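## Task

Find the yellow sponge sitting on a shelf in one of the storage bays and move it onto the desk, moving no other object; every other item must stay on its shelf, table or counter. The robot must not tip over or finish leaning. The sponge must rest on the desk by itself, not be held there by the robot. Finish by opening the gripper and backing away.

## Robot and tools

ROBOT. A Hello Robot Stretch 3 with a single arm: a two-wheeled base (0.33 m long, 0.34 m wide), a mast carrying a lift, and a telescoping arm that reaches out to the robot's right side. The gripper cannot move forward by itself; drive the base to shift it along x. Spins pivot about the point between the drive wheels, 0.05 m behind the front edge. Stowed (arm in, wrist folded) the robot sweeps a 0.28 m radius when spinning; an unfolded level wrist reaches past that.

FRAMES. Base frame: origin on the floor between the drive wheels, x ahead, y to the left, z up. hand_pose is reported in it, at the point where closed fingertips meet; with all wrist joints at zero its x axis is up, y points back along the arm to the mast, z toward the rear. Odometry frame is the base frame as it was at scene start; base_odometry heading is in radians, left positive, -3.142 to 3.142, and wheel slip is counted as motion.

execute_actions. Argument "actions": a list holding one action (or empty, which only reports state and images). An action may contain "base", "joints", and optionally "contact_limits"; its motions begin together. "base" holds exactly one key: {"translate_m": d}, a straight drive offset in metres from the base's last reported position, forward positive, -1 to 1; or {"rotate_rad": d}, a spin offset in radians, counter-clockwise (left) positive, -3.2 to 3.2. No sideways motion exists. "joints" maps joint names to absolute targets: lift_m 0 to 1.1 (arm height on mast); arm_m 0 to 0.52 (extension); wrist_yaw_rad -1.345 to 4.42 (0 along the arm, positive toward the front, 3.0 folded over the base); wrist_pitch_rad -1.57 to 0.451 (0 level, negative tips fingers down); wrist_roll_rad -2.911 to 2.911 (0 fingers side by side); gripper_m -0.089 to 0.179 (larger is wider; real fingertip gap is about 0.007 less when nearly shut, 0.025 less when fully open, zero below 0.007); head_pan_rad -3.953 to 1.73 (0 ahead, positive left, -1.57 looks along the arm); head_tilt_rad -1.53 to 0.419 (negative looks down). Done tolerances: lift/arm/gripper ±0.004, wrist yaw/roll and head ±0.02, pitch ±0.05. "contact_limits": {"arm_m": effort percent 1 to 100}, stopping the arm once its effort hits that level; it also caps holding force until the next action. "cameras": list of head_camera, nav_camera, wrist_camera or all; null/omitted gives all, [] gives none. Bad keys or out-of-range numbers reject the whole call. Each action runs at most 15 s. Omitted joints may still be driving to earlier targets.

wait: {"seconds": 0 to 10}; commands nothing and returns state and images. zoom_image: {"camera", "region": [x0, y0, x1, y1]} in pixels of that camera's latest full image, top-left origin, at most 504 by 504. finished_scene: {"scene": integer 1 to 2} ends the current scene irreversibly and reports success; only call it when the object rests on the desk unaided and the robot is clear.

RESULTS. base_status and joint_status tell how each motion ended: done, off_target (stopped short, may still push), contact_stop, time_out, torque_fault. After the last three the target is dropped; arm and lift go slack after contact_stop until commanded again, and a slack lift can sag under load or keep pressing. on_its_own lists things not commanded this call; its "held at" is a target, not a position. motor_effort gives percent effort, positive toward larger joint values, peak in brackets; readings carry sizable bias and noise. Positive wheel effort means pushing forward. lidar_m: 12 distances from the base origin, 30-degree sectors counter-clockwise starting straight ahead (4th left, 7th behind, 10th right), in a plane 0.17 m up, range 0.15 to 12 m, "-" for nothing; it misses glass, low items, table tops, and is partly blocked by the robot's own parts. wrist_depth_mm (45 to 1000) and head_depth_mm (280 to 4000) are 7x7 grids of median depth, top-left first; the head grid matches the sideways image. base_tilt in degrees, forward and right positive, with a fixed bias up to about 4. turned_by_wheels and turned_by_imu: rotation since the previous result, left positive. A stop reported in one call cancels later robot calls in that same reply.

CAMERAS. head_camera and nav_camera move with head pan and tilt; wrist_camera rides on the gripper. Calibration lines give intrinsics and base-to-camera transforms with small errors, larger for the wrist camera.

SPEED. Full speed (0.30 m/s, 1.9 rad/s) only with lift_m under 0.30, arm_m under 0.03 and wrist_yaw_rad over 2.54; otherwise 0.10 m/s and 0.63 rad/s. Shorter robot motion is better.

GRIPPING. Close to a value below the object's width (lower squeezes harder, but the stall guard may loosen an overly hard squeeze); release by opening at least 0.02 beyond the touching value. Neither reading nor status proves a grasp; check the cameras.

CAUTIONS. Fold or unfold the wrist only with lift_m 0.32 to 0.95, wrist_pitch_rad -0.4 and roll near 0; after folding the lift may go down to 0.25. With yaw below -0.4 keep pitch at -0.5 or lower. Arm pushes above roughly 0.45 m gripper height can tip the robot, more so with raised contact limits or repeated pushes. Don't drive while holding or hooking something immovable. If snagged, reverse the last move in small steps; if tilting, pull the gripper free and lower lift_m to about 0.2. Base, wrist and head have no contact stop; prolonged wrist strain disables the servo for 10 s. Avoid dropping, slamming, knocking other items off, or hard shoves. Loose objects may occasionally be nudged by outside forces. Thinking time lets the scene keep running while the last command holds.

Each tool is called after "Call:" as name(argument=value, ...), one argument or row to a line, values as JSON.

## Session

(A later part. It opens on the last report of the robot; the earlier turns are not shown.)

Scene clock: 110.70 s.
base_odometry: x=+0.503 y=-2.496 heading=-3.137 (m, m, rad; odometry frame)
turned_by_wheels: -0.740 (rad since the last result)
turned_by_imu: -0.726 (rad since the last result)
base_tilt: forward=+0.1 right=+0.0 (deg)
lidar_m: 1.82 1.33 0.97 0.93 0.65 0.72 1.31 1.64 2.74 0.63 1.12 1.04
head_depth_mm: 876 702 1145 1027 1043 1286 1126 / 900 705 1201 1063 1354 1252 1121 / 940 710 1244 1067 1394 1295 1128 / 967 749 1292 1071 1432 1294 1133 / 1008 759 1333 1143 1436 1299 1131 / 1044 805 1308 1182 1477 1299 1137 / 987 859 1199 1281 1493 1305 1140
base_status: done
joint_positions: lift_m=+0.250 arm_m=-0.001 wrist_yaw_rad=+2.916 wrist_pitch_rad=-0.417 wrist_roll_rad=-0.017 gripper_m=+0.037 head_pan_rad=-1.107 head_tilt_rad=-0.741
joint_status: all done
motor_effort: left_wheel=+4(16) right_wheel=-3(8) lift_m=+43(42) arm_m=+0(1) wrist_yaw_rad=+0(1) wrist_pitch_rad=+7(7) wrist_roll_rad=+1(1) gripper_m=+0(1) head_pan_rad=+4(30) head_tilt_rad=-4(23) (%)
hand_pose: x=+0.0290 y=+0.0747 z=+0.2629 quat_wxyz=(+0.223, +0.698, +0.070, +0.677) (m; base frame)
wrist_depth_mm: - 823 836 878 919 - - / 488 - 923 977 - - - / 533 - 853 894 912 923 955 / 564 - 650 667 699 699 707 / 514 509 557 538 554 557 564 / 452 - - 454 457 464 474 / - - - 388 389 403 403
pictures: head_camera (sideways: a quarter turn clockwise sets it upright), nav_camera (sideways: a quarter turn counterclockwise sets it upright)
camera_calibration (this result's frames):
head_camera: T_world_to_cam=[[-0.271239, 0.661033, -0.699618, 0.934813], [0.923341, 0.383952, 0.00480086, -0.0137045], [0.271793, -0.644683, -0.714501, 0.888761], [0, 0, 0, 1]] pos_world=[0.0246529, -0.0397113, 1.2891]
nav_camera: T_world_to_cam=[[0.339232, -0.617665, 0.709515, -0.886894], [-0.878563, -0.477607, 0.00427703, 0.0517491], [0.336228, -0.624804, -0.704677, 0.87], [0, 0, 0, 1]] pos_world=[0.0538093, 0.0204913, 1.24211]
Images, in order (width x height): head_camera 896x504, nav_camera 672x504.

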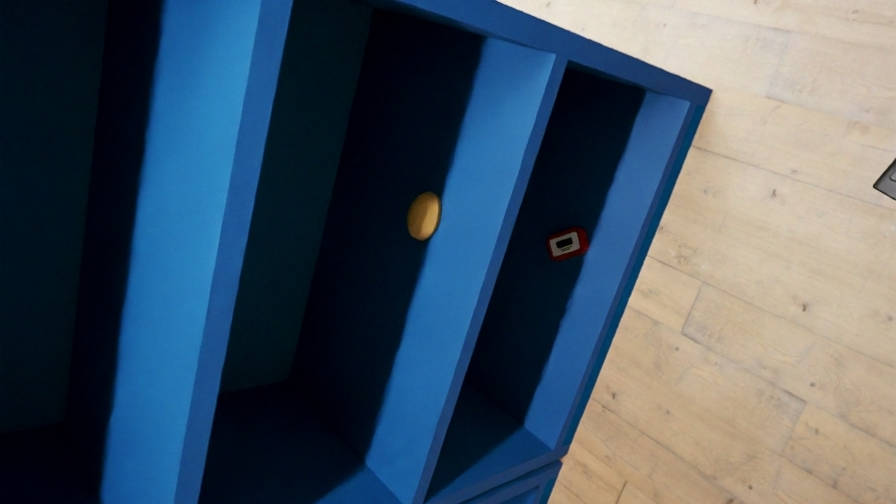

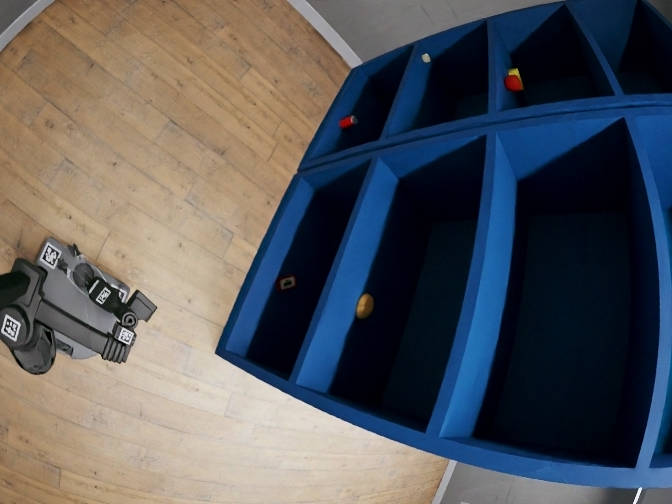

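Call:
execute_actions(
  actions=[
    {"base":{"translate_m":1.0},"joints":{"head_tilt_rad":-0.6}},
  ],
  cameras=["nav_camera","head_camera"],
)

Scene clock: 123.93 s.
base_odometry: x=-0.497 y=-2.500 heading=-3.137 (m, m, rad; odometry frame)
turned_by_wheels: +0.000 (rad since the last result)
turned_by_imu: +0.008 (rad since the last result)
base_tilt: forward=+0.1 right=+0.0 (deg)
lidar_m: 0.82 0.85 0.97 0.94 0.97 1.33 2.50 1.19 0.64 0.62 1.10 0.85
head_depth_mm: 858 919 673 1168 979 1087 1128 / 893 962 714 1200 983 1300 1164 / 931 997 716 1249 1019 1306 1182 / 974 1041 767 1259 1060 1313 1180 / 1018 1086 822 1272 1461 1351 1190 / 1037 1064 1169 1241 1431 1387 1192 / 926 957 1019 1133 1262 1340 1193
base_status: done
joint_positions: lift_m=+0.250 arm_m=-0.001 wrist_yaw_rad=+2.916 wrist_pitch_rad=-0.417 wrist_roll_rad=-0.017 gripper_m=+0.037 head_pan_rad=-1.107 head_tilt_rad=-0.606
joint_status: all done
motor_effort: left_wheel=+3(18) right_wheel=-2(5) lift_m=+42(42) arm_m=-1(0) wrist_yaw_rad=+2(0) wrist_pitch_rad=+7(7) wrist_roll_rad=+1(1) gripper_m=-1(1) head_pan_rad=+3(4) head_tilt_rad=+3(17) (%)
hand_pose: x=+0.0290 y=+0.0747 z=+0.2629 quat_wxyz=(+0.223, +0.698, +0.070, +0.677) (m; base frame)
wrist_depth_mm: - 819 850 911 979 980 728 / 788 - 916 982 - - 740 / 787 - 846 868 917 924 747 / 624 - 666 659 684 687 695 / 514 505 544 538 564 560 565 / 447 - - 446 460 452 466 / - - - 393 388 399 403
pictures: head_camera (sideways: a quarter turn clockwise sets it upright), nav_camera (sideways: a quarter turn counterclockwise sets it upright)
camera_calibration (this result's frames):
head_camera: T_world_to_cam=[[-0.226362, 0.570879, -0.789213, 1.05131], [0.922654, 0.385371, 0.0141235, -0.025839], [0.312203, -0.724974, -0.613957, 0.757733], [0, 0, 0, 1]] pos_world=[0.0252516, -0.0408788, 1.29529]
nav_camera: T_world_to_cam=[[0.293779, -0.526367, 0.797892, -1.00181], [-0.878819, -0.477074, 0.00885123, 0.0457944], [0.375994, -0.703802, -0.602736, 0.737155], [0, 0, 0, 1]] pos_world=[0.0573886, 0.0133406, 1.24324]
Images, in order (width x height): head_camera 896x504, nav_camera 672x504.

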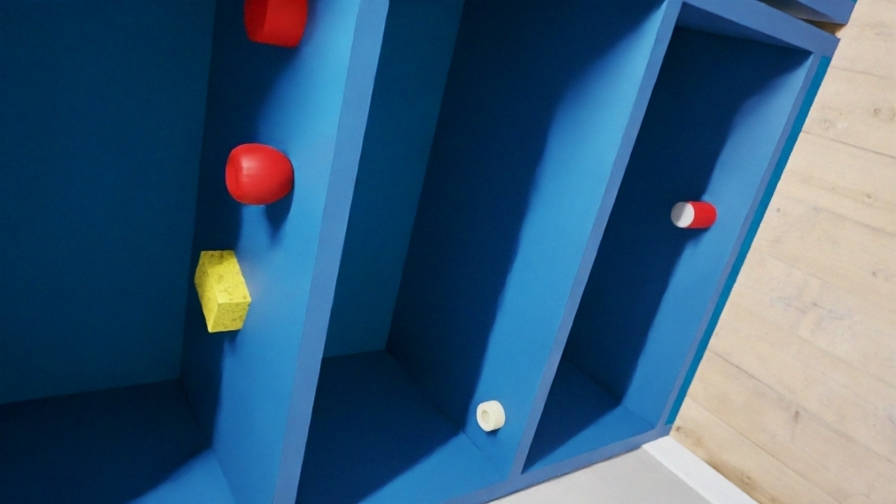

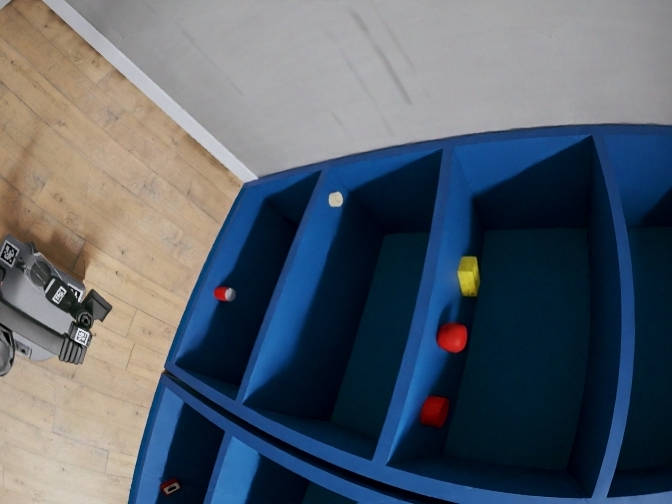

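Call:
execute_actions(
  actions=[
    {"base":{"translate_m":0.42},"joints":{"lift_m":0.94}},
  ],
  cameras=[],
)

Call:
execute_actions(
  actions=[
    {"joints":{"wrist_yaw_rad":0,"gripper_m":0.15,"head_pan_rad":-1.57,"head_tilt_rad":-0.6}},
  ],
  cameras=[],
)

Call:
execute_actions(
  actions=[
    {"joints":{"wrist_pitch_rad":0,"arm_m":0.12},"contact_limits":{"arm_m":25}},
  ],
)

Scene clock: 138.13 s.
base_odometry: x=-0.917 y=-2.502 heading=-3.137 (m, m, rad; odometry frame)
turned_by_wheels: +0.000 (rad since the last result)
turned_by_imu: +0.005 (rad since the last result)
base_tilt: forward=+0.0 right=+0.0 (deg)
lidar_m: 0.40 0.41 0.56 0.94 0.97 1.34 2.04 1.53 0.79 1.07 0.57 0.41
head_depth_mm: 856 918 672 1158 981 - - / 895 959 713 1202 999 - 1128 / 838 921 761 1204 1016 1339 1178 / 656 728 751 933 1023 1278 1185 / 574 640 718 813 926 1053 1135 / 532 571 616 669 733 809 903 / 461 491 525 562 607 657 716
base_status: done
joint_positions: lift_m=+0.940 arm_m=-0.001 wrist_yaw_rad=+2.916 wrist_pitch_rad=-0.417 wrist_roll_rad=-0.017 gripper_m=+0.037 head_pan_rad=-1.107 head_tilt_rad=-0.606
joint_status: all done
motor_effort: left_wheel=+3(17) right_wheel=-2(7) lift_m=+49(52) arm_m=-1(0) wrist_yaw_rad=+0(1) wrist_pitch_rad=+7(7) wrist_roll_rad=+1(1) gripper_m=+0(1) head_pan_rad=+3(3) head_tilt_rad=+3(3) (%)
hand_pose: x=+0.0290 y=+0.0747 z=+0.9527 quat_wxyz=(+0.223, +0.698, +0.070, +0.677) (m; base frame)
wrist_depth_mm: - 794 862 902 758 484 357 / 817 - 908 977 778 492 363 / 909 - - - 797 507 367 / - - - - 812 519 375 / - - - - 788 520 379 / - - - - 753 534 382 / - - - - 986 533 392
pictures: none
No camera images: the call's "cameras" was empty. Leave "cameras" out to get every camera's image.

Scene clock: 140.60 s.
base_odometry: x=-0.917 y=-2.502 heading=-3.137 (m, m, rad; odometry frame)
turned_by_wheels: +0.000 (rad since the last result)
turned_by_imu: +0.000 (rad since the last result)
base_tilt: forward=+0.1 right=+0.0 (deg)
lidar_m: 0.40 0.41 0.56 0.94 0.97 1.33 2.04 1.53 0.79 1.07 0.57 0.41
head_depth_mm: 888 964 708 1235 - - - / 883 961 677 1228 1063 - - / 884 957 719 1221 - - - / 879 951 724 1221 1007 1280 1183 / 880 953 728 1221 966 1316 1187 / 876 955 697 1230 976 1285 1187 / 871 947 703 997 942 1025 1073
base_status: not commanded
joint_positions: lift_m=+0.940 arm_m=-0.001 wrist_yaw_rad=+0.002 wrist_pitch_rad=-0.417 wrist_roll_rad=-0.017 gripper_m=+0.150 head_pan_rad=-1.563 head_tilt_rad=-0.606
joint_status: all done
motor_effort: left_wheel=+3(3) right_wheel=-2(2) lift_m=+49(49) arm_m=-1(1) wrist_yaw_rad=-2(3) wrist_pitch_rad=+7(7) wrist_roll_rad=+1(1) gripper_m=+0(100) head_pan_rad=-4(35) head_tilt_rad=+3(2) (%)
hand_pose: x=-0.0211 y=-0.3687 z=+0.9527 quat_wxyz=(+0.698, +0.149, -0.685, -0.145) (m; base frame)
wrist_depth_mm: 378 434 465 472 405 470 467 / 387 538 362 366 359 362 360 / 426 618 892 874 888 798 534 / 463 627 896 929 960 796 528 / 484 564 733 742 775 733 531 / 480 - 620 638 643 - 589 / 475 686 - - - 739 -
pictures: none
No camera images: the call's "cameras" was empty. Leave "cameras" out to get every camera's image.

Scene clock: 142.73 s.
base_odometry: x=-0.917 y=-2.502 heading=-3.137 (m, m, rad; odometry frame)
turned_by_wheels: +0.000 (rad since the last result)
turned_by_imu: +0.000 (rad since the last result)
base_tilt: forward=+0.1 right=+0.0 (deg)
lidar_m: 0.40 0.41 0.56 0.94 0.97 1.33 2.04 1.52 0.79 1.07 0.57 0.41
head_depth_mm: 887 961 709 - - 1296 1173 / 885 961 680 - - 1299 1175 / 883 957 723 - 937 1299 1178 / 880 953 727 1219 981 1311 1180 / 875 951 728 1222 997 1312 1184 / 875 952 696 1229 974 1283 1194 / 873 944 703 999 942 1026 1068
base_status: not commanded
joint_positions: lift_m=+0.940 arm_m=+0.120 wrist_yaw_rad=+0.001 wrist_pitch_rad=-0.022 wrist_roll_rad=-0.017 gripper_m=+0.150 head_pan_rad=-1.563 head_tilt_rad=-0.606
joint_status: all done
motor_effort: left_wheel=+3(3) right_wheel=-2(2) lift_m=+48(49) arm_m=+4(1) wrist_yaw_rad=-2(2) wrist_pitch_rad=+9(9) wrist_roll_rad=+1(1) gripper_m=+0(0) head_pan_rad=-4(4) head_tilt_rad=+3(3) (%)
contact_limits: arm_m 25 (drawing in: default 24, maximum 39; extending or still: default 33, maximum 54)
hand_pose: x=-0.0212 y=-0.5203 z=+1.0489 quat_wxyz=(+0.713, +0.008, -0.701, -0.007) (m; base frame)
wrist_depth_mm: 412 604 642 643 655 660 535 / 420 619 677 656 662 669 541 / 429 625 688 690 686 689 527 / 415 521 479 513 515 571 477 / 300 329 310 326 340 353 367 / 386 - 277 277 277 - 281 / 415 651 785 787 809 751 486
pictures: head_camera (sideways: a quarter turn clockwise sets it upright), nav_camera (sideways: a quarter turn counterclockwise sets it upright), wrist_camera
camera_calibration (this result's frames):
head_camera: T_world_to_cam=[[0.0482723, 0.612022, -0.789366, 1.04984], [0.998069, -0.0604833, 0.0141405, -0.0263212], [-0.0390891, -0.788524, -0.61376, 0.75962], [0, 0, 0, 1]] pos_world=[0.00528518, -0.045137, 1.2953]
nav_camera: T_world_to_cam=[[0.0318591, -0.601759, 0.798042, -1.0004], [-0.999114, -0.0411469, 0.00885954, 0.0465174], [0.0275056, -0.797617, -0.602537, 0.739023], [0, 0, 0, 1]] pos_world=[0.0580209, -0.010632, 1.24324]
wrist_camera: T_world_to_cam=[[-0.997345, 0.0325536, 0.0651453, -0.0801874], [-0.0571036, 0.2056, -0.976969, 1.15868], [-0.0451978, -0.978094, -0.203195, -0.126202], [0, 0, 0, 1]] pos_world=[-0.019514, -0.359052, 1.11157]
Images, in order (width x height): head_camera 896x504, nav_camera 672x504, wrist_camera 644x364.

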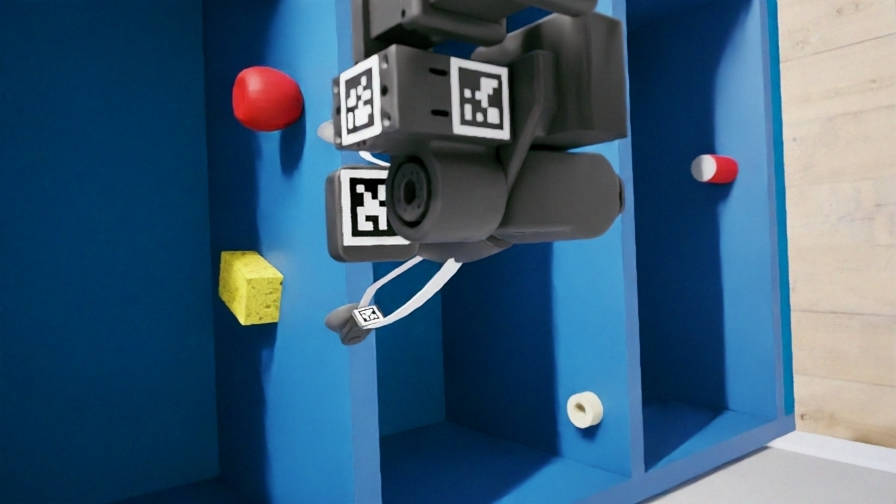

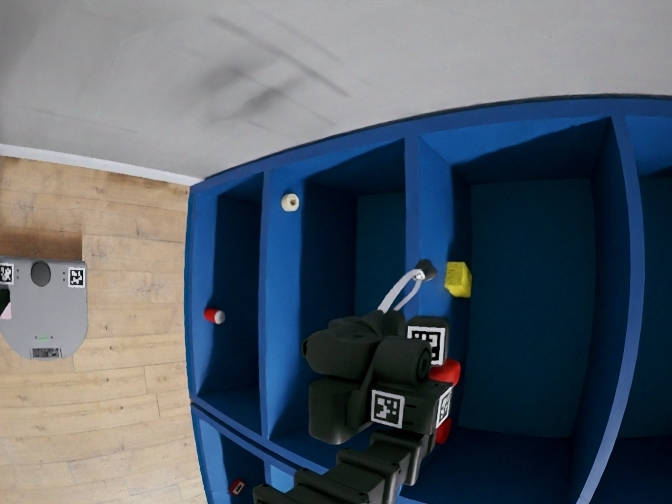

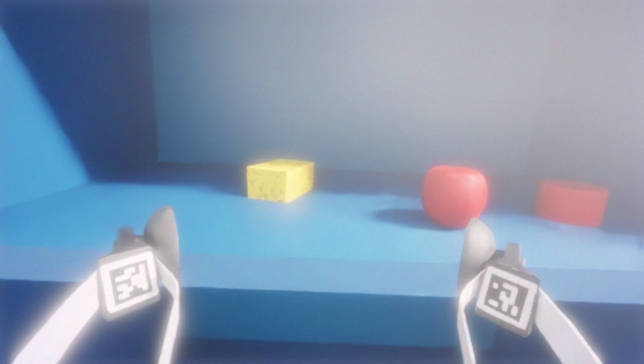

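Call:
execute_actions(
  actions=[
    {"base":{"translate_m":0.055},"joints":{"arm_m":0.34,"gripper_m":0.175,"lift_m":0.93},"contact_limits":{"arm_m":25}},
  ],
  cameras=["wrist_camera"],
)

Scene clock: 154.23 s.
base_odometry: x=-0.972 y=-2.502 heading=-3.137 (m, m, rad; odometry frame)
turned_by_wheels: +0.000 (rad since the last result)
turned_by_imu: +0.001 (rad since the last result)
base_tilt: forward=+0.0 right=+0.0 (deg)
lidar_m: 0.34 0.36 0.48 0.94 0.97 1.33 2.05 0.88 0.83 1.07 0.49 0.36
head_depth_mm: 888 961 706 - 1008 1299 1172 / 884 975 - 1228 1010 1300 1175 / 881 971 - 1222 985 1302 1179 / 878 965 748 1215 993 1309 1186 / 877 950 692 1219 992 1317 1185 / 873 954 697 1179 998 1182 1167 / 847 875 702 838 871 942 919
base_status: done
joint_positions: lift_m=+0.930 arm_m=+0.340 wrist_yaw_rad=+0.001 wrist_pitch_rad=-0.021 wrist_roll_rad=-0.017 gripper_m=+0.175 head_pan_rad=-1.563 head_tilt_rad=-0.606
joint_status: all done
motor_effort: left_wheel=+2(10) right_wheel=-2(4) lift_m=+36(41) arm_m=+4(4) wrist_yaw_rad=-1(0) wrist_pitch_rad=+8(9) wrist_roll_rad=+1(1) gripper_m=+0(100) head_pan_rad=-4(4) head_tilt_rad=+3(3) (%)
contact_limits: arm_m 25 (drawing in: default 24, maximum 39; extending or still: default 33, maximum 54)
hand_pose: x=-0.0213 y=-0.7403 z=+1.0395 quat_wxyz=(+0.713, +0.008, -0.701, -0.007) (m; base frame)
wrist_depth_mm: 365 441 447 447 445 446 451 / 366 459 460 455 462 465 459 / 366 478 471 476 472 482 475 / 360 460 491 484 488 495 498 / 273 298 266 218 310 351 335 / - 195 204 208 215 215 225 / 146 155 158 161 163 162 168
pictures: wrist_camera
camera_calibration (this result's frames):
wrist_camera: T_world_to_cam=[[-0.997334, 0.032928, 0.0651161, -0.0721867], [-0.0570375, 0.204767, -0.977147, 1.19431], [-0.0455092, -0.978257, -0.202343, -0.344328], [0, 0, 0, 1]] pos_world=[-0.019544, -0.579019, 1.10204]
Images, in order (width x height): wrist_camera 644x364.

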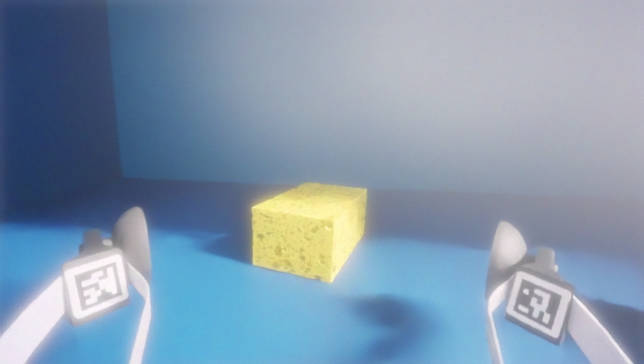

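Call:
execute_actions(
  actions=[
    {"joints":{"arm_m":0.43},"contact_limits":{"arm_m":25}},
  ],
  cameras=[],
)

Call:
execute_actions(
  actions=[
    {"joints":{"gripper_m":0.035}},
  ],
  cameras=[],
)

Call:
execute_actions(
  actions=[
    {"joints":{"lift_m":0.955}},
  ],
  cameras=["wrist_camera"],
)

Scene clock: 162.33 s.
base_odometry: x=-0.972 y=-2.502 heading=-3.137 (m, m, rad; odometry frame)
turned_by_wheels: +0.000 (rad since the last result)
turned_by_imu: +0.001 (rad since the last result)
base_tilt: forward=+0.1 right=+0.0 (deg)
lidar_m: 0.34 0.35 0.48 0.94 0.98 1.33 2.05 0.88 0.83 1.07 0.49 0.36
head_depth_mm: 888 965 705 - 1012 1295 1171 / 882 961 664 1225 1012 1294 1173 / 881 956 651 1218 991 1303 1183 / 879 950 687 1217 992 1307 1183 / 876 952 710 1222 996 1311 1185 / 873 952 698 1178 1000 1181 1166 / 845 874 702 835 873 937 917
base_status: not commanded
joint_positions: lift_m=+0.930 arm_m=+0.430 wrist_yaw_rad=+0.001 wrist_pitch_rad=-0.021 wrist_roll_rad=-0.017 gripper_m=+0.175 head_pan_rad=-1.563 head_tilt_rad=-0.606
joint_status: all done
motor_effort: left_wheel=+2(3) right_wheel=-2(2) lift_m=+36(36) arm_m=+4(3) wrist_yaw_rad=-1(2) wrist_pitch_rad=+8(8) wrist_roll_rad=+1(1) gripper_m=+0(0) head_pan_rad=-5(4) head_tilt_rad=+3(3) (%)
contact_limits: arm_m 25 (drawing in: default 24, maximum 39; extending or still: default 33, maximum 54)
hand_pose: x=-0.0213 y=-0.8303 z=+1.0395 quat_wxyz=(+0.713, +0.008, -0.701, -0.007) (m; base frame)
wrist_depth_mm: 358 366 363 363 363 365 367 / 365 377 377 373 375 375 372 / 370 385 390 392 390 390 391 / 355 405 397 404 406 404 408 / 271 297 286 179 305 347 331 / - 194 135 126 212 216 225 / 145 154 138 125 163 162 169
pictures: none
No camera images: the call's "cameras" was empty. Leave "cameras" out to get every camera's image.

Scene clock: 164.23 s.
base_odometry: x=-0.972 y=-2.502 heading=-3.137 (m, m, rad; odometry frame)
turned_by_wheels: +0.000 (rad since the last result)
turned_by_imu: +0.000 (rad since the last result)
base_tilt: forward=+0.1 right=+0.0 (deg)
lidar_m: 0.34 0.35 0.49 0.94 0.98 1.33 2.05 0.88 0.83 1.07 0.49 0.36
head_depth_mm: 886 961 706 - 1011 1293 1172 / 884 958 664 1226 1015 1301 1174 / 881 955 652 1225 983 1309 1180 / 882 956 724 1213 992 1311 1180 / 876 953 728 1219 993 1311 1188 / 875 955 695 1177 1000 1175 1163 / 846 877 702 837 874 943 917
base_status: not commanded
joint_positions: lift_m=+0.930 arm_m=+0.430 wrist_yaw_rad=+0.001 wrist_pitch_rad=-0.019 wrist_roll_rad=-0.017 gripper_m=+0.036 head_pan_rad=-1.563 head_tilt_rad=-0.606
joint_status: all done
motor_effort: left_wheel=+2(2) right_wheel=-2(2) lift_m=+36(36) arm_m=+3(4) wrist_yaw_rad=-1(0) wrist_pitch_rad=+8(8) wrist_roll_rad=+0(1) gripper_m=-20(100) head_pan_rad=-5(4) head_tilt_rad=+3(3) (%)
hand_pose: x=-0.0213 y=-0.8304 z=+1.0399 quat_wxyz=(+0.713, +0.007, -0.701, -0.007) (m; base frame)
wrist_depth_mm: 357 366 367 363 365 364 369 / 367 370 382 376 374 376 374 / 368 384 389 389 383 386 391 / 359 397 398 400 405 403 406 / 273 280 319 178 329 322 338 / 196 200 137 131 167 220 224 / 152 154 144 130 161 167 170
pictures: none
No camera images: the call's "cameras" was empty. Leave "cameras" out to get every camera's image.

Scene clock: 165.23 s.
base_odometry: x=-0.972 y=-2.502 heading=-3.137 (m, m, rad; odometry frame)
turned_by_wheels: +0.000 (rad since the last result)
turned_by_imu: +0.000 (rad since the last result)
base_tilt: forward=+0.0 right=+0.0 (deg)
lidar_m: 0.34 0.35 0.48 0.94 0.97 1.33 2.05 0.87 0.83 1.07 0.49 0.36
head_depth_mm: 886 962 - 1195 1009 1293 1173 / 885 951 677 1227 1014 1305 1180 / 881 - 664 1220 989 1304 1177 / 880 942 686 1214 989 1309 1185 / 878 949 728 1219 990 1315 1187 / 875 953 696 1179 999 1180 1166 / 847 876 702 837 874 939 917
base_status: not commanded
joint_positions: lift_m=+0.955 arm_m=+0.430 wrist_yaw_rad=+0.001 wrist_pitch_rad=-0.019 wrist_roll_rad=-0.017 gripper_m=+0.036 head_pan_rad=-1.563 head_tilt_rad=-0.606
joint_status: all done
motor_effort: left_wheel=+2(2) right_wheel=-2(2) lift_m=+49(51) arm_m=+4(4) wrist_yaw_rad=-1(0) wrist_pitch_rad=+8(8) wrist_roll_rad=+0(1) gripper_m=-21(19) head_pan_rad=-4(3) head_tilt_rad=+2(3) (%)
hand_pose: x=-0.0213 y=-0.8304 z=+1.0645 quat_wxyz=(+0.713, +0.007, -0.701, -0.007) (m; base frame)
wrist_depth_mm: 361 369 363 366 367 361 362 / 369 376 377 378 378 379 372 / 365 389 389 386 387 392 386 / 375 402 403 402 397 404 401 / 331 342 382 180 398 387 406 / 236 244 137 130 189 270 276 / 185 187 177 130 196 204 206
pictures: wrist_camera
camera_calibration (this result's frames):
wrist_camera: T_world_to_cam=[[-0.997334, 0.0330231, 0.0650661, -0.0707158], [-0.0570364, 0.203324, -0.977449, 1.23628], [-0.0455078, -0.978555, -0.200898, -0.429146], [0, 0, 0, 1]] pos_world=[-0.019544, -0.668971, 1.12678]
Images, in order (width x height): wrist_camera 644x364.

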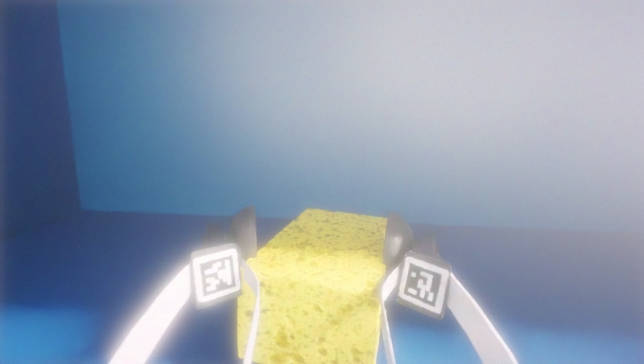

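Call:
execute_actions(
  actions=[
    {"joints":{"arm_m":0.0}},
  ],
  cameras=[],
)

Call:
execute_actions(
  actions=[
    {"base":{"translate_m":-1.0},"joints":{"head_pan_rad":-3.1,"head_tilt_rad":-0.7}},
  ],
  cameras=[],
)

Call:
execute_actions(
  actions=[
    {"base":{"translate_m":-0.6}},
  ],
  cameras=["nav_camera","head_camera"],
)

Scene clock: 175.90 s.
base_odometry: x=-0.972 y=-2.502 heading=-3.137 (m, m, rad; odometry frame)
turned_by_wheels: +0.000 (rad since the last result)
turned_by_imu: +0.001 (rad since the last result)
base_tilt: forward=+0.0 right=+0.0 (deg)
lidar_m: 0.34 0.35 0.48 0.94 0.98 1.33 2.05 0.88 0.83 1.07 0.49 0.36
head_depth_mm: 891 960 675 1243 - - - / 886 960 711 1223 - - - / 881 955 681 - - - - / 878 955 724 433 978 1313 1184 / 876 951 727 1216 997 1315 1191 / 877 955 697 1180 1001 1181 1162 / 846 874 702 836 872 941 918
base_status: not commanded
joint_positions: lift_m=+0.955 arm_m=+0.000 wrist_yaw_rad=+0.000 wrist_pitch_rad=-0.020 wrist_roll_rad=-0.017 gripper_m=+0.036 head_pan_rad=-1.563 head_tilt_rad=-0.606
joint_status: all done
motor_effort: left_wheel=+3(3) right_wheel=-2(2) lift_m=+49(49) arm_m=-3(3) wrist_yaw_rad=-1(1) wrist_pitch_rad=+8(8) wrist_roll_rad=+1(1) gripper_m=-19(20) head_pan_rad=-3(5) head_tilt_rad=+3(3) (%)
hand_pose: x=-0.0213 y=-0.4010 z=+1.0644 quat_wxyz=(+0.713, +0.007, -0.701, -0.007) (m; base frame)
wrist_depth_mm: 357 511 752 742 749 753 598 / 358 525 789 792 795 786 609 / 372 529 812 822 805 808 592 / 377 495 621 663 606 638 559 / 396 404 394 180 409 396 410 / 400 504 137 130 515 842 587 / 422 514 770 131 853 792 578
pictures: none
No camera images: the call's "cameras" was empty. Leave "cameras" out to get every camera's image.

Scene clock: 187.07 s.
base_odometry: x=+0.028 y=-2.498 heading=-3.137 (m, m, rad; odometry frame)
turned_by_wheels: +0.000 (rad since the last result)
turned_by_imu: -0.004 (rad since the last result)
base_tilt: forward=+0.0 right=+0.0 (deg)
lidar_m: 1.34 1.34 0.97 0.93 0.97 0.96 1.79 2.08 0.79 1.08 0.72 1.40
head_depth_mm: 1804 2280 2567 - - - 1099 / 1933 2384 2560 - - - 1096 / 1973 2374 2580 - - - 1100 / 1986 2233 2368 1932 1667 - 1108 / 1986 2333 2428 1943 1668 - 1107 / 1833 2378 2420 1949 1668 - 1108 / 1839 2287 2550 1965 1679 - 1112
base_status: done
joint_positions: lift_m=+0.955 arm_m=+0.000 wrist_yaw_rad=+0.000 wrist_pitch_rad=-0.020 wrist_roll_rad=-0.017 gripper_m=+0.036 head_pan_rad=-3.093 head_tilt_rad=-0.691
joint_status: all done
motor_effort: left_wheel=+4(7) right_wheel=-2(6) lift_m=+49(49) arm_m=-4(3) wrist_yaw_rad=-1(0) wrist_pitch_rad=+8(8) wrist_roll_rad=+1(0) gripper_m=-20(19) head_pan_rad=-3(52) head_tilt_rad=-4(13) (%)
hand_pose: x=-0.0213 y=-0.4010 z=+1.0644 quat_wxyz=(+0.713, +0.007, -0.701, -0.007) (m; base frame)
wrist_depth_mm: 427 635 741 774 765 739 520 / 436 627 785 792 806 787 522 / 436 634 814 819 809 776 527 / 434 567 599 649 706 679 511 / 397 414 397 180 427 402 412 / 450 622 136 130 516 740 503 / 450 613 771 130 831 700 510
pictures: none
No camera images: the call's "cameras" was empty. Leave "cameras" out to get every camera's image.

Scene clock: 194.23 s.
base_odometry: x=+0.628 y=-2.495 heading=-3.137 (m, m, rad; odometry frame)
turned_by_wheels: +0.000 (rad since the last result)
turned_by_imu: -0.002 (rad since the last result)
base_tilt: forward=+0.1 right=+0.0 (deg)
lidar_m: 1.95 1.34 0.97 0.87 0.64 0.71 1.19 1.52 2.57 0.63 1.12 1.15
head_depth_mm: 1485 1769 1925 - - - 1094 / 1475 1772 1950 - - - 1096 / 1482 1780 1960 - - - 1102 / 1474 1133 1542 1881 1664 - 1103 / 1479 1141 1779 1883 1672 - 1105 / 1476 1152 2055 1958 1667 - 1109 / 1499 1158 2022 1838 1676 - 1114
base_status: done
joint_positions: lift_m=+0.955 arm_m=+0.000 wrist_yaw_rad=+0.000 wrist_pitch_rad=-0.020 wrist_roll_rad=-0.017 gripper_m=+0.036 head_pan_rad=-3.093 head_tilt_rad=-0.691
joint_status: not commanded
motor_effort: left_wheel=+5(7) right_wheel=-3(7) lift_m=+48(49) arm_m=-4(4) wrist_yaw_rad=+0(0) wrist_pitch_rad=+8(8) wrist_roll_rad=+1(1) gripper_m=-19(19) head_pan_rad=-5(3) head_tilt_rad=-4(3) (%)
hand_pose: x=-0.0213 y=-0.4010 z=+1.0644 quat_wxyz=(+0.713, +0.007, -0.701, -0.007) (m; base frame)
wrist_depth_mm: 762 755 383 - - - - / 790 779 395 - - - - / 807 806 489 - - - - / 558 588 512 - - - - / 396 414 411 180 - - - / 887 936 136 131 - - - / 789 791 430 130 - - -
pictures: head_camera (sideways: a quarter turn clockwise sets it upright), nav_camera (sideways: a quarter turn counterclockwise sets it upright)
camera_calibration (this result's frames):
head_camera: T_world_to_cam=[[0.678851, -0.0199975, -0.734004, 0.973831], [-0.0205471, -0.999755, 0.00823453, -0.0124175], [-0.733989, 0.00949161, -0.679095, 0.848846], [0, 0, 0, 1]] pos_world=[-0.0382974, -0.000997207, 1.29135]
nav_camera: T_world_to_cam=[[-0.666096, -0.0596848, 0.743475, -0.92502], [-0.0826369, 0.996562, 0.00596586, 0.044695], [-0.741274, -0.0574646, -0.668738, 0.829827], [0, 0, 0, 1]] pos_world=[0.00267096, -0.0520652, 1.2424]
Images, in order (width x height): head_camera 896x504, nav_camera 672x504.

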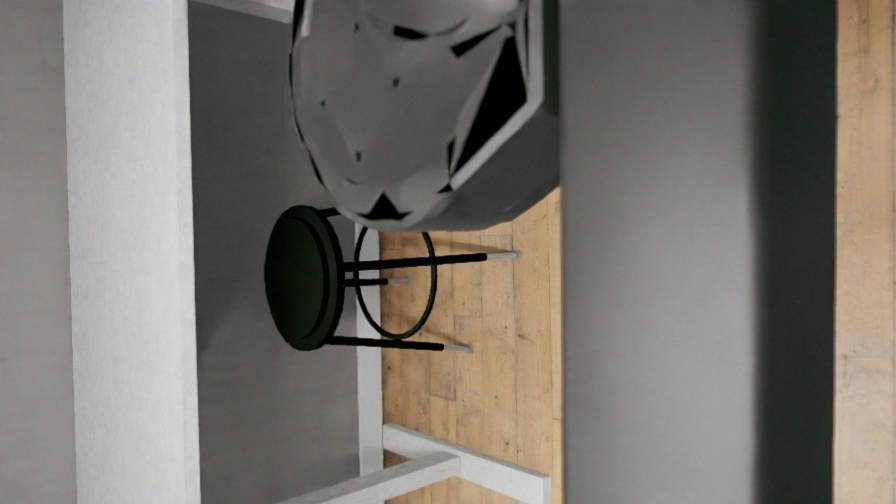

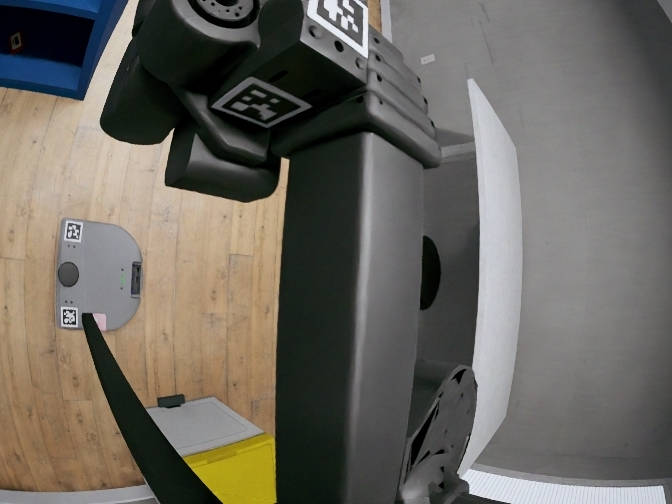

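Call:
execute_actions(
  actions=[
    {"base":{"translate_m":-0.35}},
  ],
  cameras=[],
)

Call:
execute_actions(
  actions=[
    {"base":{"rotate_rad":-1.6},"joints":{"head_pan_rad":-1.57,"head_tilt_rad":-0.6}},
  ],
)

Scene clock: 208.90 s.
base_odometry: x=+0.978 y=-2.493 heading=-3.137 (m, m, rad; odometry frame)
turned_by_wheels: +0.000 (rad since the last result)
turned_by_imu: -0.001 (rad since the last result)
base_tilt: forward=+0.0 right=-0.1 (deg)
lidar_m: 2.30 1.34 0.54 0.51 0.52 1.17 0.84 1.05 2.07 2.05 0.76 1.45
head_depth_mm: 1233 906 723 - - - 1092 / 1235 913 724 - - - 1099 / 1232 920 727 - - - 1098 / 1236 926 1261 1218 1618 - 1108 / 1232 933 1262 1406 1624 - 1108 / 1245 941 1648 1826 1678 - 1108 / 1248 948 1654 1869 1632 - 1109
base_status: done
joint_positions: lift_m=+0.955 arm_m=+0.000 wrist_yaw_rad=+0.000 wrist_pitch_rad=-0.020 wrist_roll_rad=-0.017 gripper_m=+0.036 head_pan_rad=-3.093 head_tilt_rad=-0.691
joint_status: not commanded
motor_effort: left_wheel=+5(5) right_wheel=-3(8) lift_m=+49(49) arm_m=-4(3) wrist_yaw_rad=-1(0) wrist_pitch_rad=+8(8) wrist_roll_rad=+1(1) gripper_m=-19(20) head_pan_rad=-3(4) head_tilt_rad=-4(4) (%)
hand_pose: x=-0.0213 y=-0.4010 z=+1.0644 quat_wxyz=(+0.713, +0.007, -0.701, -0.007) (m; base frame)
wrist_depth_mm: 513 747 - - - - - / 527 749 - - - - - / 527 791 - - - - - / 530 804 - - - - - / 524 793 - 180 - - - / 530 744 137 130 - - - / 551 763 - 131 - - -
pictures: none
No camera images: the call's "cameras" was empty. Leave "cameras" out to get every camera's image.

Scene clock: 212.37 s.
base_odometry: x=+0.978 y=-2.493 heading=+1.547 (m, m, rad; odometry frame)
turned_by_wheels: -1.600 (rad since the last result)
turned_by_imu: -1.573 (rad since the last result)
base_tilt: forward=+0.0 right=+0.0 (deg)
lidar_m: 2.06 0.76 1.45 2.29 1.37 0.97 0.51 0.52 1.17 0.84 1.05 2.02
head_depth_mm: 1267 1193 849 1767 - - - / 1256 1209 856 1859 - - - / 1246 1223 776 - - - - / 1234 1237 782 433 1695 1379 1181 / 1224 1247 830 1224 1657 1395 1184 / 1212 1268 829 1334 1654 1406 1189 / 1204 1278 795 1762 1717 1409 1195
base_status: done
joint_positions: lift_m=+0.955 arm_m=+0.000 wrist_yaw_rad=+0.000 wrist_pitch_rad=-0.020 wrist_roll_rad=-0.017 gripper_m=+0.036 head_pan_rad=-1.577 head_tilt_rad=-0.606
joint_status: all done
motor_effort: left_wheel=+4(11) right_wheel=-4(7) lift_m=+49(49) arm_m=-3(3) wrist_yaw_rad=-1(0) wrist_pitch_rad=+8(8) wrist_roll_rad=+1(1) gripper_m=-19(20) head_pan_rad=+3(50) head_tilt_rad=+3(14) (%)
hand_pose: x=-0.0213 y=-0.4010 z=+1.0644 quat_wxyz=(+0.713, +0.007, -0.701, -0.007) (m; base frame)
wrist_depth_mm: - - - - - - 980 / - - - - - - 992 / - - - - - - 931 / 721 761 792 832 922 966 917 / 473 484 512 180 547 524 537 / - - 137 130 - - 918 / - - 800 131 - - 954
pictures: head_camera (sideways: a quarter turn clockwise sets it upright), nav_camera (sideways: a quarter turn counterclockwise sets it upright), wrist_camera
camera_calibration (this result's frames):
head_camera: T_world_to_cam=[[0.0568245, 0.611632, -0.789099, 1.04944], [0.997126, -0.0744343, 0.0141107, -0.0262767], [-0.0501055, -0.787633, -0.614104, 0.760135], [0, 0, 0, 1]] pos_world=[0.00465436, -0.0451183, 1.29528]
nav_camera: T_world_to_cam=[[0.0234425, -0.602494, 0.797779, -1.00001], [-0.999591, -0.0271814, 0.008845, 0.0465393], [0.0163557, -0.797661, -0.602885, 0.739543], [0, 0, 0, 1]] pos_world=[0.0578673, -0.0113311, 1.24324]
wrist_camera: T_world_to_cam=[[-0.997326, 0.0332437, 0.0650811, -0.0848788], [-0.0569886, 0.203712, -0.977371, 1.14895], [-0.0457492, -0.978466, -0.201273, -0.00857231], [0, 0, 0, 1]] pos_world=[-0.0195671, -0.239621, 1.12675]
Images, in order (width x height): head_camera 896x504, nav_camera 672x504, wrist_camera 644x364.

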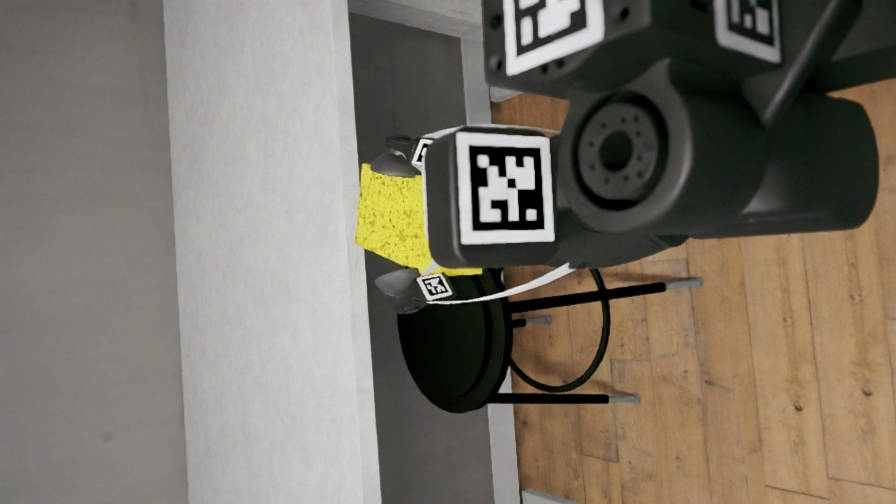

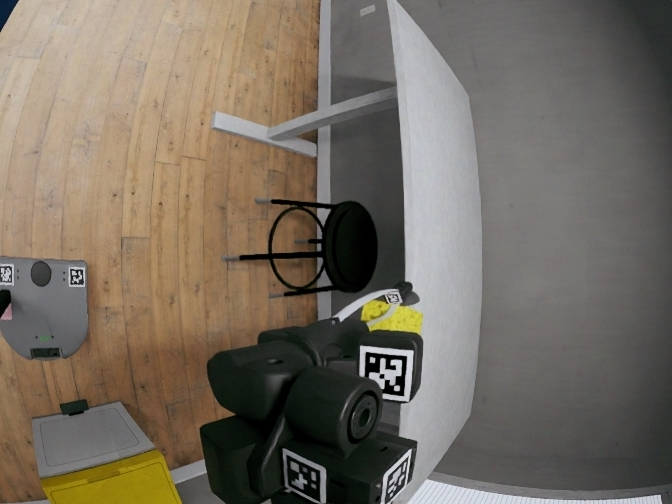

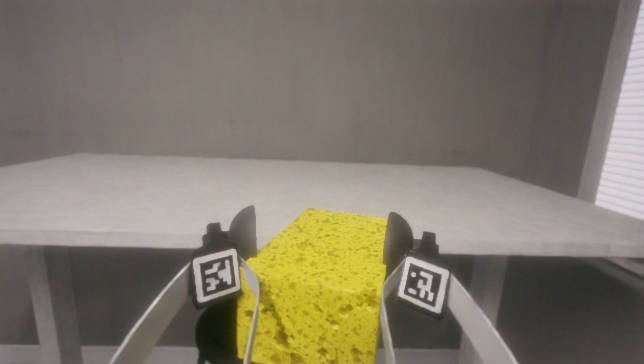

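Call:
execute_actions(
  actions=[
    {"joints":{"arm_m":0.5},"contact_limits":{"arm_m":25}},
  ],
  cameras=["wrist_camera","nav_camera"],
)

Scene clock: 222.83 s.
base_odometry: x=+0.978 y=-2.493 heading=+1.547 (m, m, rad; odometry frame)
turned_by_wheels: +0.000 (rad since the last result)
turned_by_imu: +0.001 (rad since the last result)
base_tilt: forward=+0.0 right=+0.0 (deg)
lidar_m: 2.06 0.76 1.45 2.30 1.37 0.97 0.51 0.52 1.18 0.84 1.05 2.02
head_depth_mm: 1266 1200 - 1880 1554 1374 1172 / 1257 1337 1669 1859 1682 1385 1172 / 1243 - 813 1839 1687 1391 1180 / 1233 - 797 1695 1636 1392 1182 / 1225 1250 828 1219 1655 1399 1187 / 1213 1267 828 1333 1651 1403 1189 / 1202 1277 795 1767 1719 1417 1189
base_status: not commanded
joint_positions: lift_m=+0.955 arm_m=+0.500 wrist_yaw_rad=+0.000 wrist_pitch_rad=-0.020 wrist_roll_rad=-0.017 gripper_m=+0.036 head_pan_rad=-1.577 head_tilt_rad=-0.606
joint_status: all done
motor_effort: left_wheel=+4(4) right_wheel=-3(4) lift_m=+49(49) arm_m=+4(3) wrist_yaw_rad=+0(1) wrist_pitch_rad=+8(8) wrist_roll_rad=+1(1) gripper_m=-19(19) head_pan_rad=+3(3) head_tilt_rad=+3(3) (%)
contact_limits: arm_m 25 (drawing in: default 24, maximum 39; extending or still: default 33, maximum 54)
hand_pose: x=-0.0213 y=-0.9004 z=+1.0644 quat_wxyz=(+0.713, +0.007, -0.701, -0.007) (m; base frame)
wrist_depth_mm: 655 659 658 666 664 692 705 / 678 681 695 692 709 713 715 / 701 698 719 727 727 748 746 / 716 716 712 757 757 757 754 / 428 440 493 180 519 511 527 / 308 315 137 131 220 344 353 / 240 244 229 131 250 264 266
pictures: nav_camera (sideways: a quarter turn counterclockwise sets it upright), wrist_camera
camera_calibration (this result's frames):
nav_camera: T_world_to_cam=[[0.023443, -0.602471, 0.797796, -1.00003], [-0.999591, -0.0271817, 0.00884593, 0.0465381], [0.016356, -0.797677, -0.602862, 0.739514], [0, 0, 0, 1]] pos_world=[0.0578673, -0.0113327, 1.24324]
wrist_camera: T_world_to_cam=[[-0.997326, 0.0332513, 0.0650812, -0.0682735], [-0.0569871, 0.203714, -0.977371, 1.25068], [-0.0457567, -0.978466, -0.201274, -0.497181], [0, 0, 0, 1]] pos_world=[-0.0195678, -0.738984, 1.12675]
Images, in order (width x height): nav_camera 672x504, wrist_camera 644x364.

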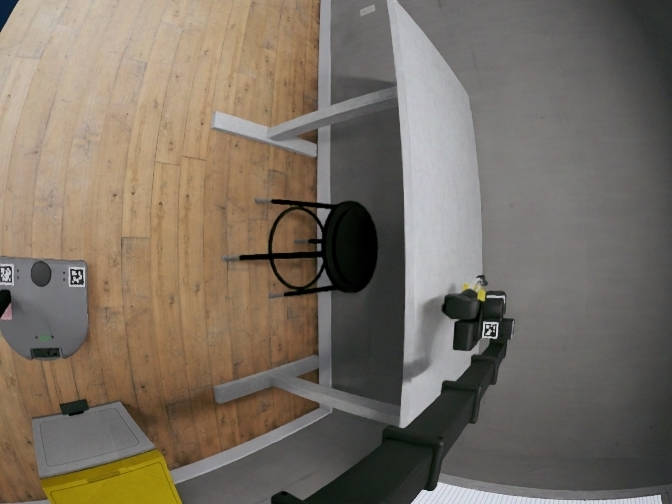

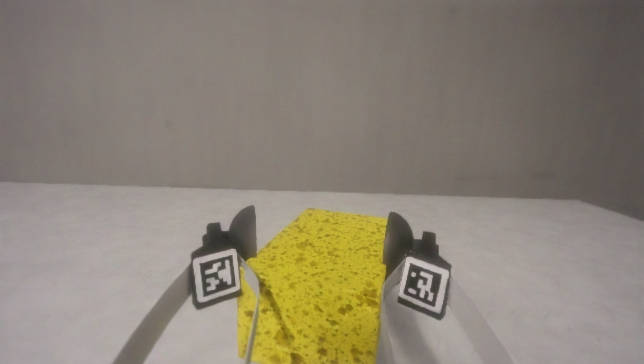

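Call:
execute_actions(
  actions=[
    {"joints":{"lift_m":0.891}},
  ],
  cameras=[],
)

Call:
execute_actions(
  actions=[
    {"joints":{"gripper_m":0.17}},
  ],
  cameras=[],
)

Call:
execute_actions(
  actions=[
    {"joints":{"arm_m":0.0,"lift_m":0.91}},
  ],
  cameras=["wrist_camera"],
)

Scene clock: 230.87 s.
base_odometry: x=+0.978 y=-2.493 heading=+1.547 (m, m, rad; odometry frame)
turned_by_wheels: +0.000 (rad since the last result)
turned_by_imu: +0.001 (rad since the last result)
base_tilt: forward=+0.0 right=+0.0 (deg)
lidar_m: 2.05 0.76 1.45 2.29 1.37 0.97 0.51 0.52 1.18 0.84 1.05 2.02
head_depth_mm: 1265 1191 846 - - 1346 1166 / 1261 1205 - 1908 1678 1388 1174 / 1247 1330 743 1841 1684 1390 1179 / 1235 1317 801 1699 1644 1392 1185 / 1222 1251 826 1222 1655 1400 1189 / 1215 1267 834 1333 1649 1398 1193 / 1205 1275 793 1758 1707 1406 1197
base_status: not commanded
joint_positions: lift_m=+0.891 arm_m=+0.500 wrist_yaw_rad=+0.000 wrist_pitch_rad=-0.020 wrist_roll_rad=-0.017 gripper_m=+0.036 head_pan_rad=-1.577 head_tilt_rad=-0.606
joint_status: all done
motor_effort: left_wheel=+4(4) right_wheel=-3(3) lift_m=+37(42) arm_m=+4(4) wrist_yaw_rad=+0(1) wrist_pitch_rad=+8(8) wrist_roll_rad=+1(1) gripper_m=-20(18) head_pan_rad=+3(4) head_tilt_rad=+3(4) (%)
hand_pose: x=-0.0213 y=-0.9004 z=+1.0008 quat_wxyz=(+0.713, +0.007, -0.701, -0.007) (m; base frame)
wrist_depth_mm: 653 664 668 673 691 699 694 / 674 676 688 693 703 709 715 / 694 704 707 705 726 750 737 / 454 475 495 538 572 622 662 / 275 283 318 180 333 326 338 / 197 202 137 130 168 223 226 / 154 156 146 131 162 168 171
pictures: none
No camera images: the call's "cameras" was empty. Leave "cameras" out to get every camera's image.

Scene clock: 232.70 s.
base_odometry: x=+0.978 y=-2.493 heading=+1.547 (m, m, rad; odometry frame)
turned_by_wheels: +0.000 (rad since the last result)
turned_by_imu: +0.000 (rad since the last result)
base_tilt: forward=+0.0 right=+0.0 (deg)
lidar_m: 2.06 0.77 1.45 2.30 1.37 0.97 0.51 0.52 1.17 0.84 1.05 2.02
head_depth_mm: 1263 1191 847 - - 1344 1170 / 1254 1207 - 1909 1672 1384 1177 / 1251 1327 743 1848 1686 1385 1181 / 1240 1313 780 1703 1649 1390 1182 / 1225 1252 827 1222 1652 1397 1187 / 1217 1263 832 1327 1652 1413 1188 / 1203 1278 794 1759 1705 1410 1195
base_status: not commanded
joint_positions: lift_m=+0.891 arm_m=+0.500 wrist_yaw_rad=+0.000 wrist_pitch_rad=-0.020 wrist_roll_rad=-0.017 gripper_m=+0.170 head_pan_rad=-1.577 head_tilt_rad=-0.606
joint_status: all done
motor_effort: left_wheel=+4(4) right_wheel=-3(3) lift_m=+37(36) arm_m=+4(4) wrist_yaw_rad=-1(2) wrist_pitch_rad=+8(8) wrist_roll_rad=+1(1) gripper_m=+0(100) head_pan_rad=+3(4) head_tilt_rad=+3(3) (%)
hand_pose: x=-0.0213 y=-0.9004 z=+1.0008 quat_wxyz=(+0.713, +0.007, -0.701, -0.007) (m; base frame)
wrist_depth_mm: 649 672 686 675 680 681 709 / 686 673 690 701 719 723 723 / 692 717 716 719 739 729 732 / 449 473 498 524 565 606 654 / 275 305 292 182 295 352 339 / - 202 185 131 203 219 227 / 148 155 146 131 164 168 173
pictures: none
No camera images: the call's "cameras" was empty. Leave "cameras" out to get every camera's image.

Scene clock: 237.57 s.
base_odometry: x=+0.978 y=-2.493 heading=+1.547 (m, m, rad; odometry frame)
turned_by_wheels: +0.000 (rad since the last result)
turned_by_imu: +0.001 (rad since the last result)
base_tilt: forward=+0.0 right=+0.0 (deg)
lidar_m: 2.05 0.76 1.45 2.29 1.37 0.97 0.51 0.52 1.18 0.84 1.05 2.02
head_depth_mm: 1263 1195 848 1770 1598 - - / 1253 1205 857 1838 1724 - - / 1242 1224 817 1841 - - - / 1231 1232 822 1704 1695 1358 1186 / 1223 1258 829 1279 1659 1401 1185 / 1214 1271 831 1661 1655 1403 1190 / 1201 1278 797 1768 1719 1409 1192
base_status: not commanded
joint_positions: lift_m=+0.910 arm_m=+0.000 wrist_yaw_rad=+0.000 wrist_pitch_rad=-0.020 wrist_roll_rad=-0.017 gripper_m=+0.170 head_pan_rad=-1.577 head_tilt_rad=-0.606
joint_status: all done
motor_effort: left_wheel=+4(4) right_wheel=-3(3) lift_m=+48(52) arm_m=-4(4) wrist_yaw_rad=-1(2) wrist_pitch_rad=+8(8) wrist_roll_rad=+1(1) gripper_m=+1(0) head_pan_rad=+3(3) head_tilt_rad=+3(3) (%)
hand_pose: x=-0.0213 y=-0.4010 z=+1.0194 quat_wxyz=(+0.713, +0.007, -0.701, -0.007) (m; base frame)
wrist_depth_mm: - - - - - - 984 / - - - - - - 953 / - - - - - - 923 / 540 573 595 623 679 726 843 / 849 - - - - 481 860 / - - - - - - 969 / 925 - 810 - - 973 885
pictures: wrist_camera
camera_calibration (this result's frames):
wrist_camera: T_world_to_cam=[[-0.997325, 0.0332819, 0.0650813, -0.0819452], [-0.056981, 0.203715, -0.977371, 1.10498], [-0.0457868, -0.978464, -0.201274, -0.0176337], [0, 0, 0, 1]] pos_world=[-0.0195707, -0.239628, 1.08176]
Images, in order (width x height): wrist_camera 644x364.

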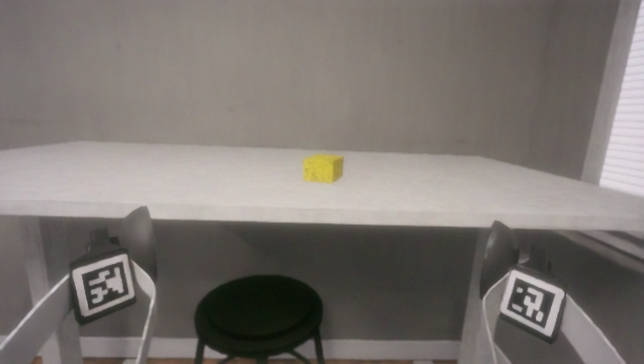

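Call:
finished_scene(
  scene=2,
)

The scene is finished: the task was done.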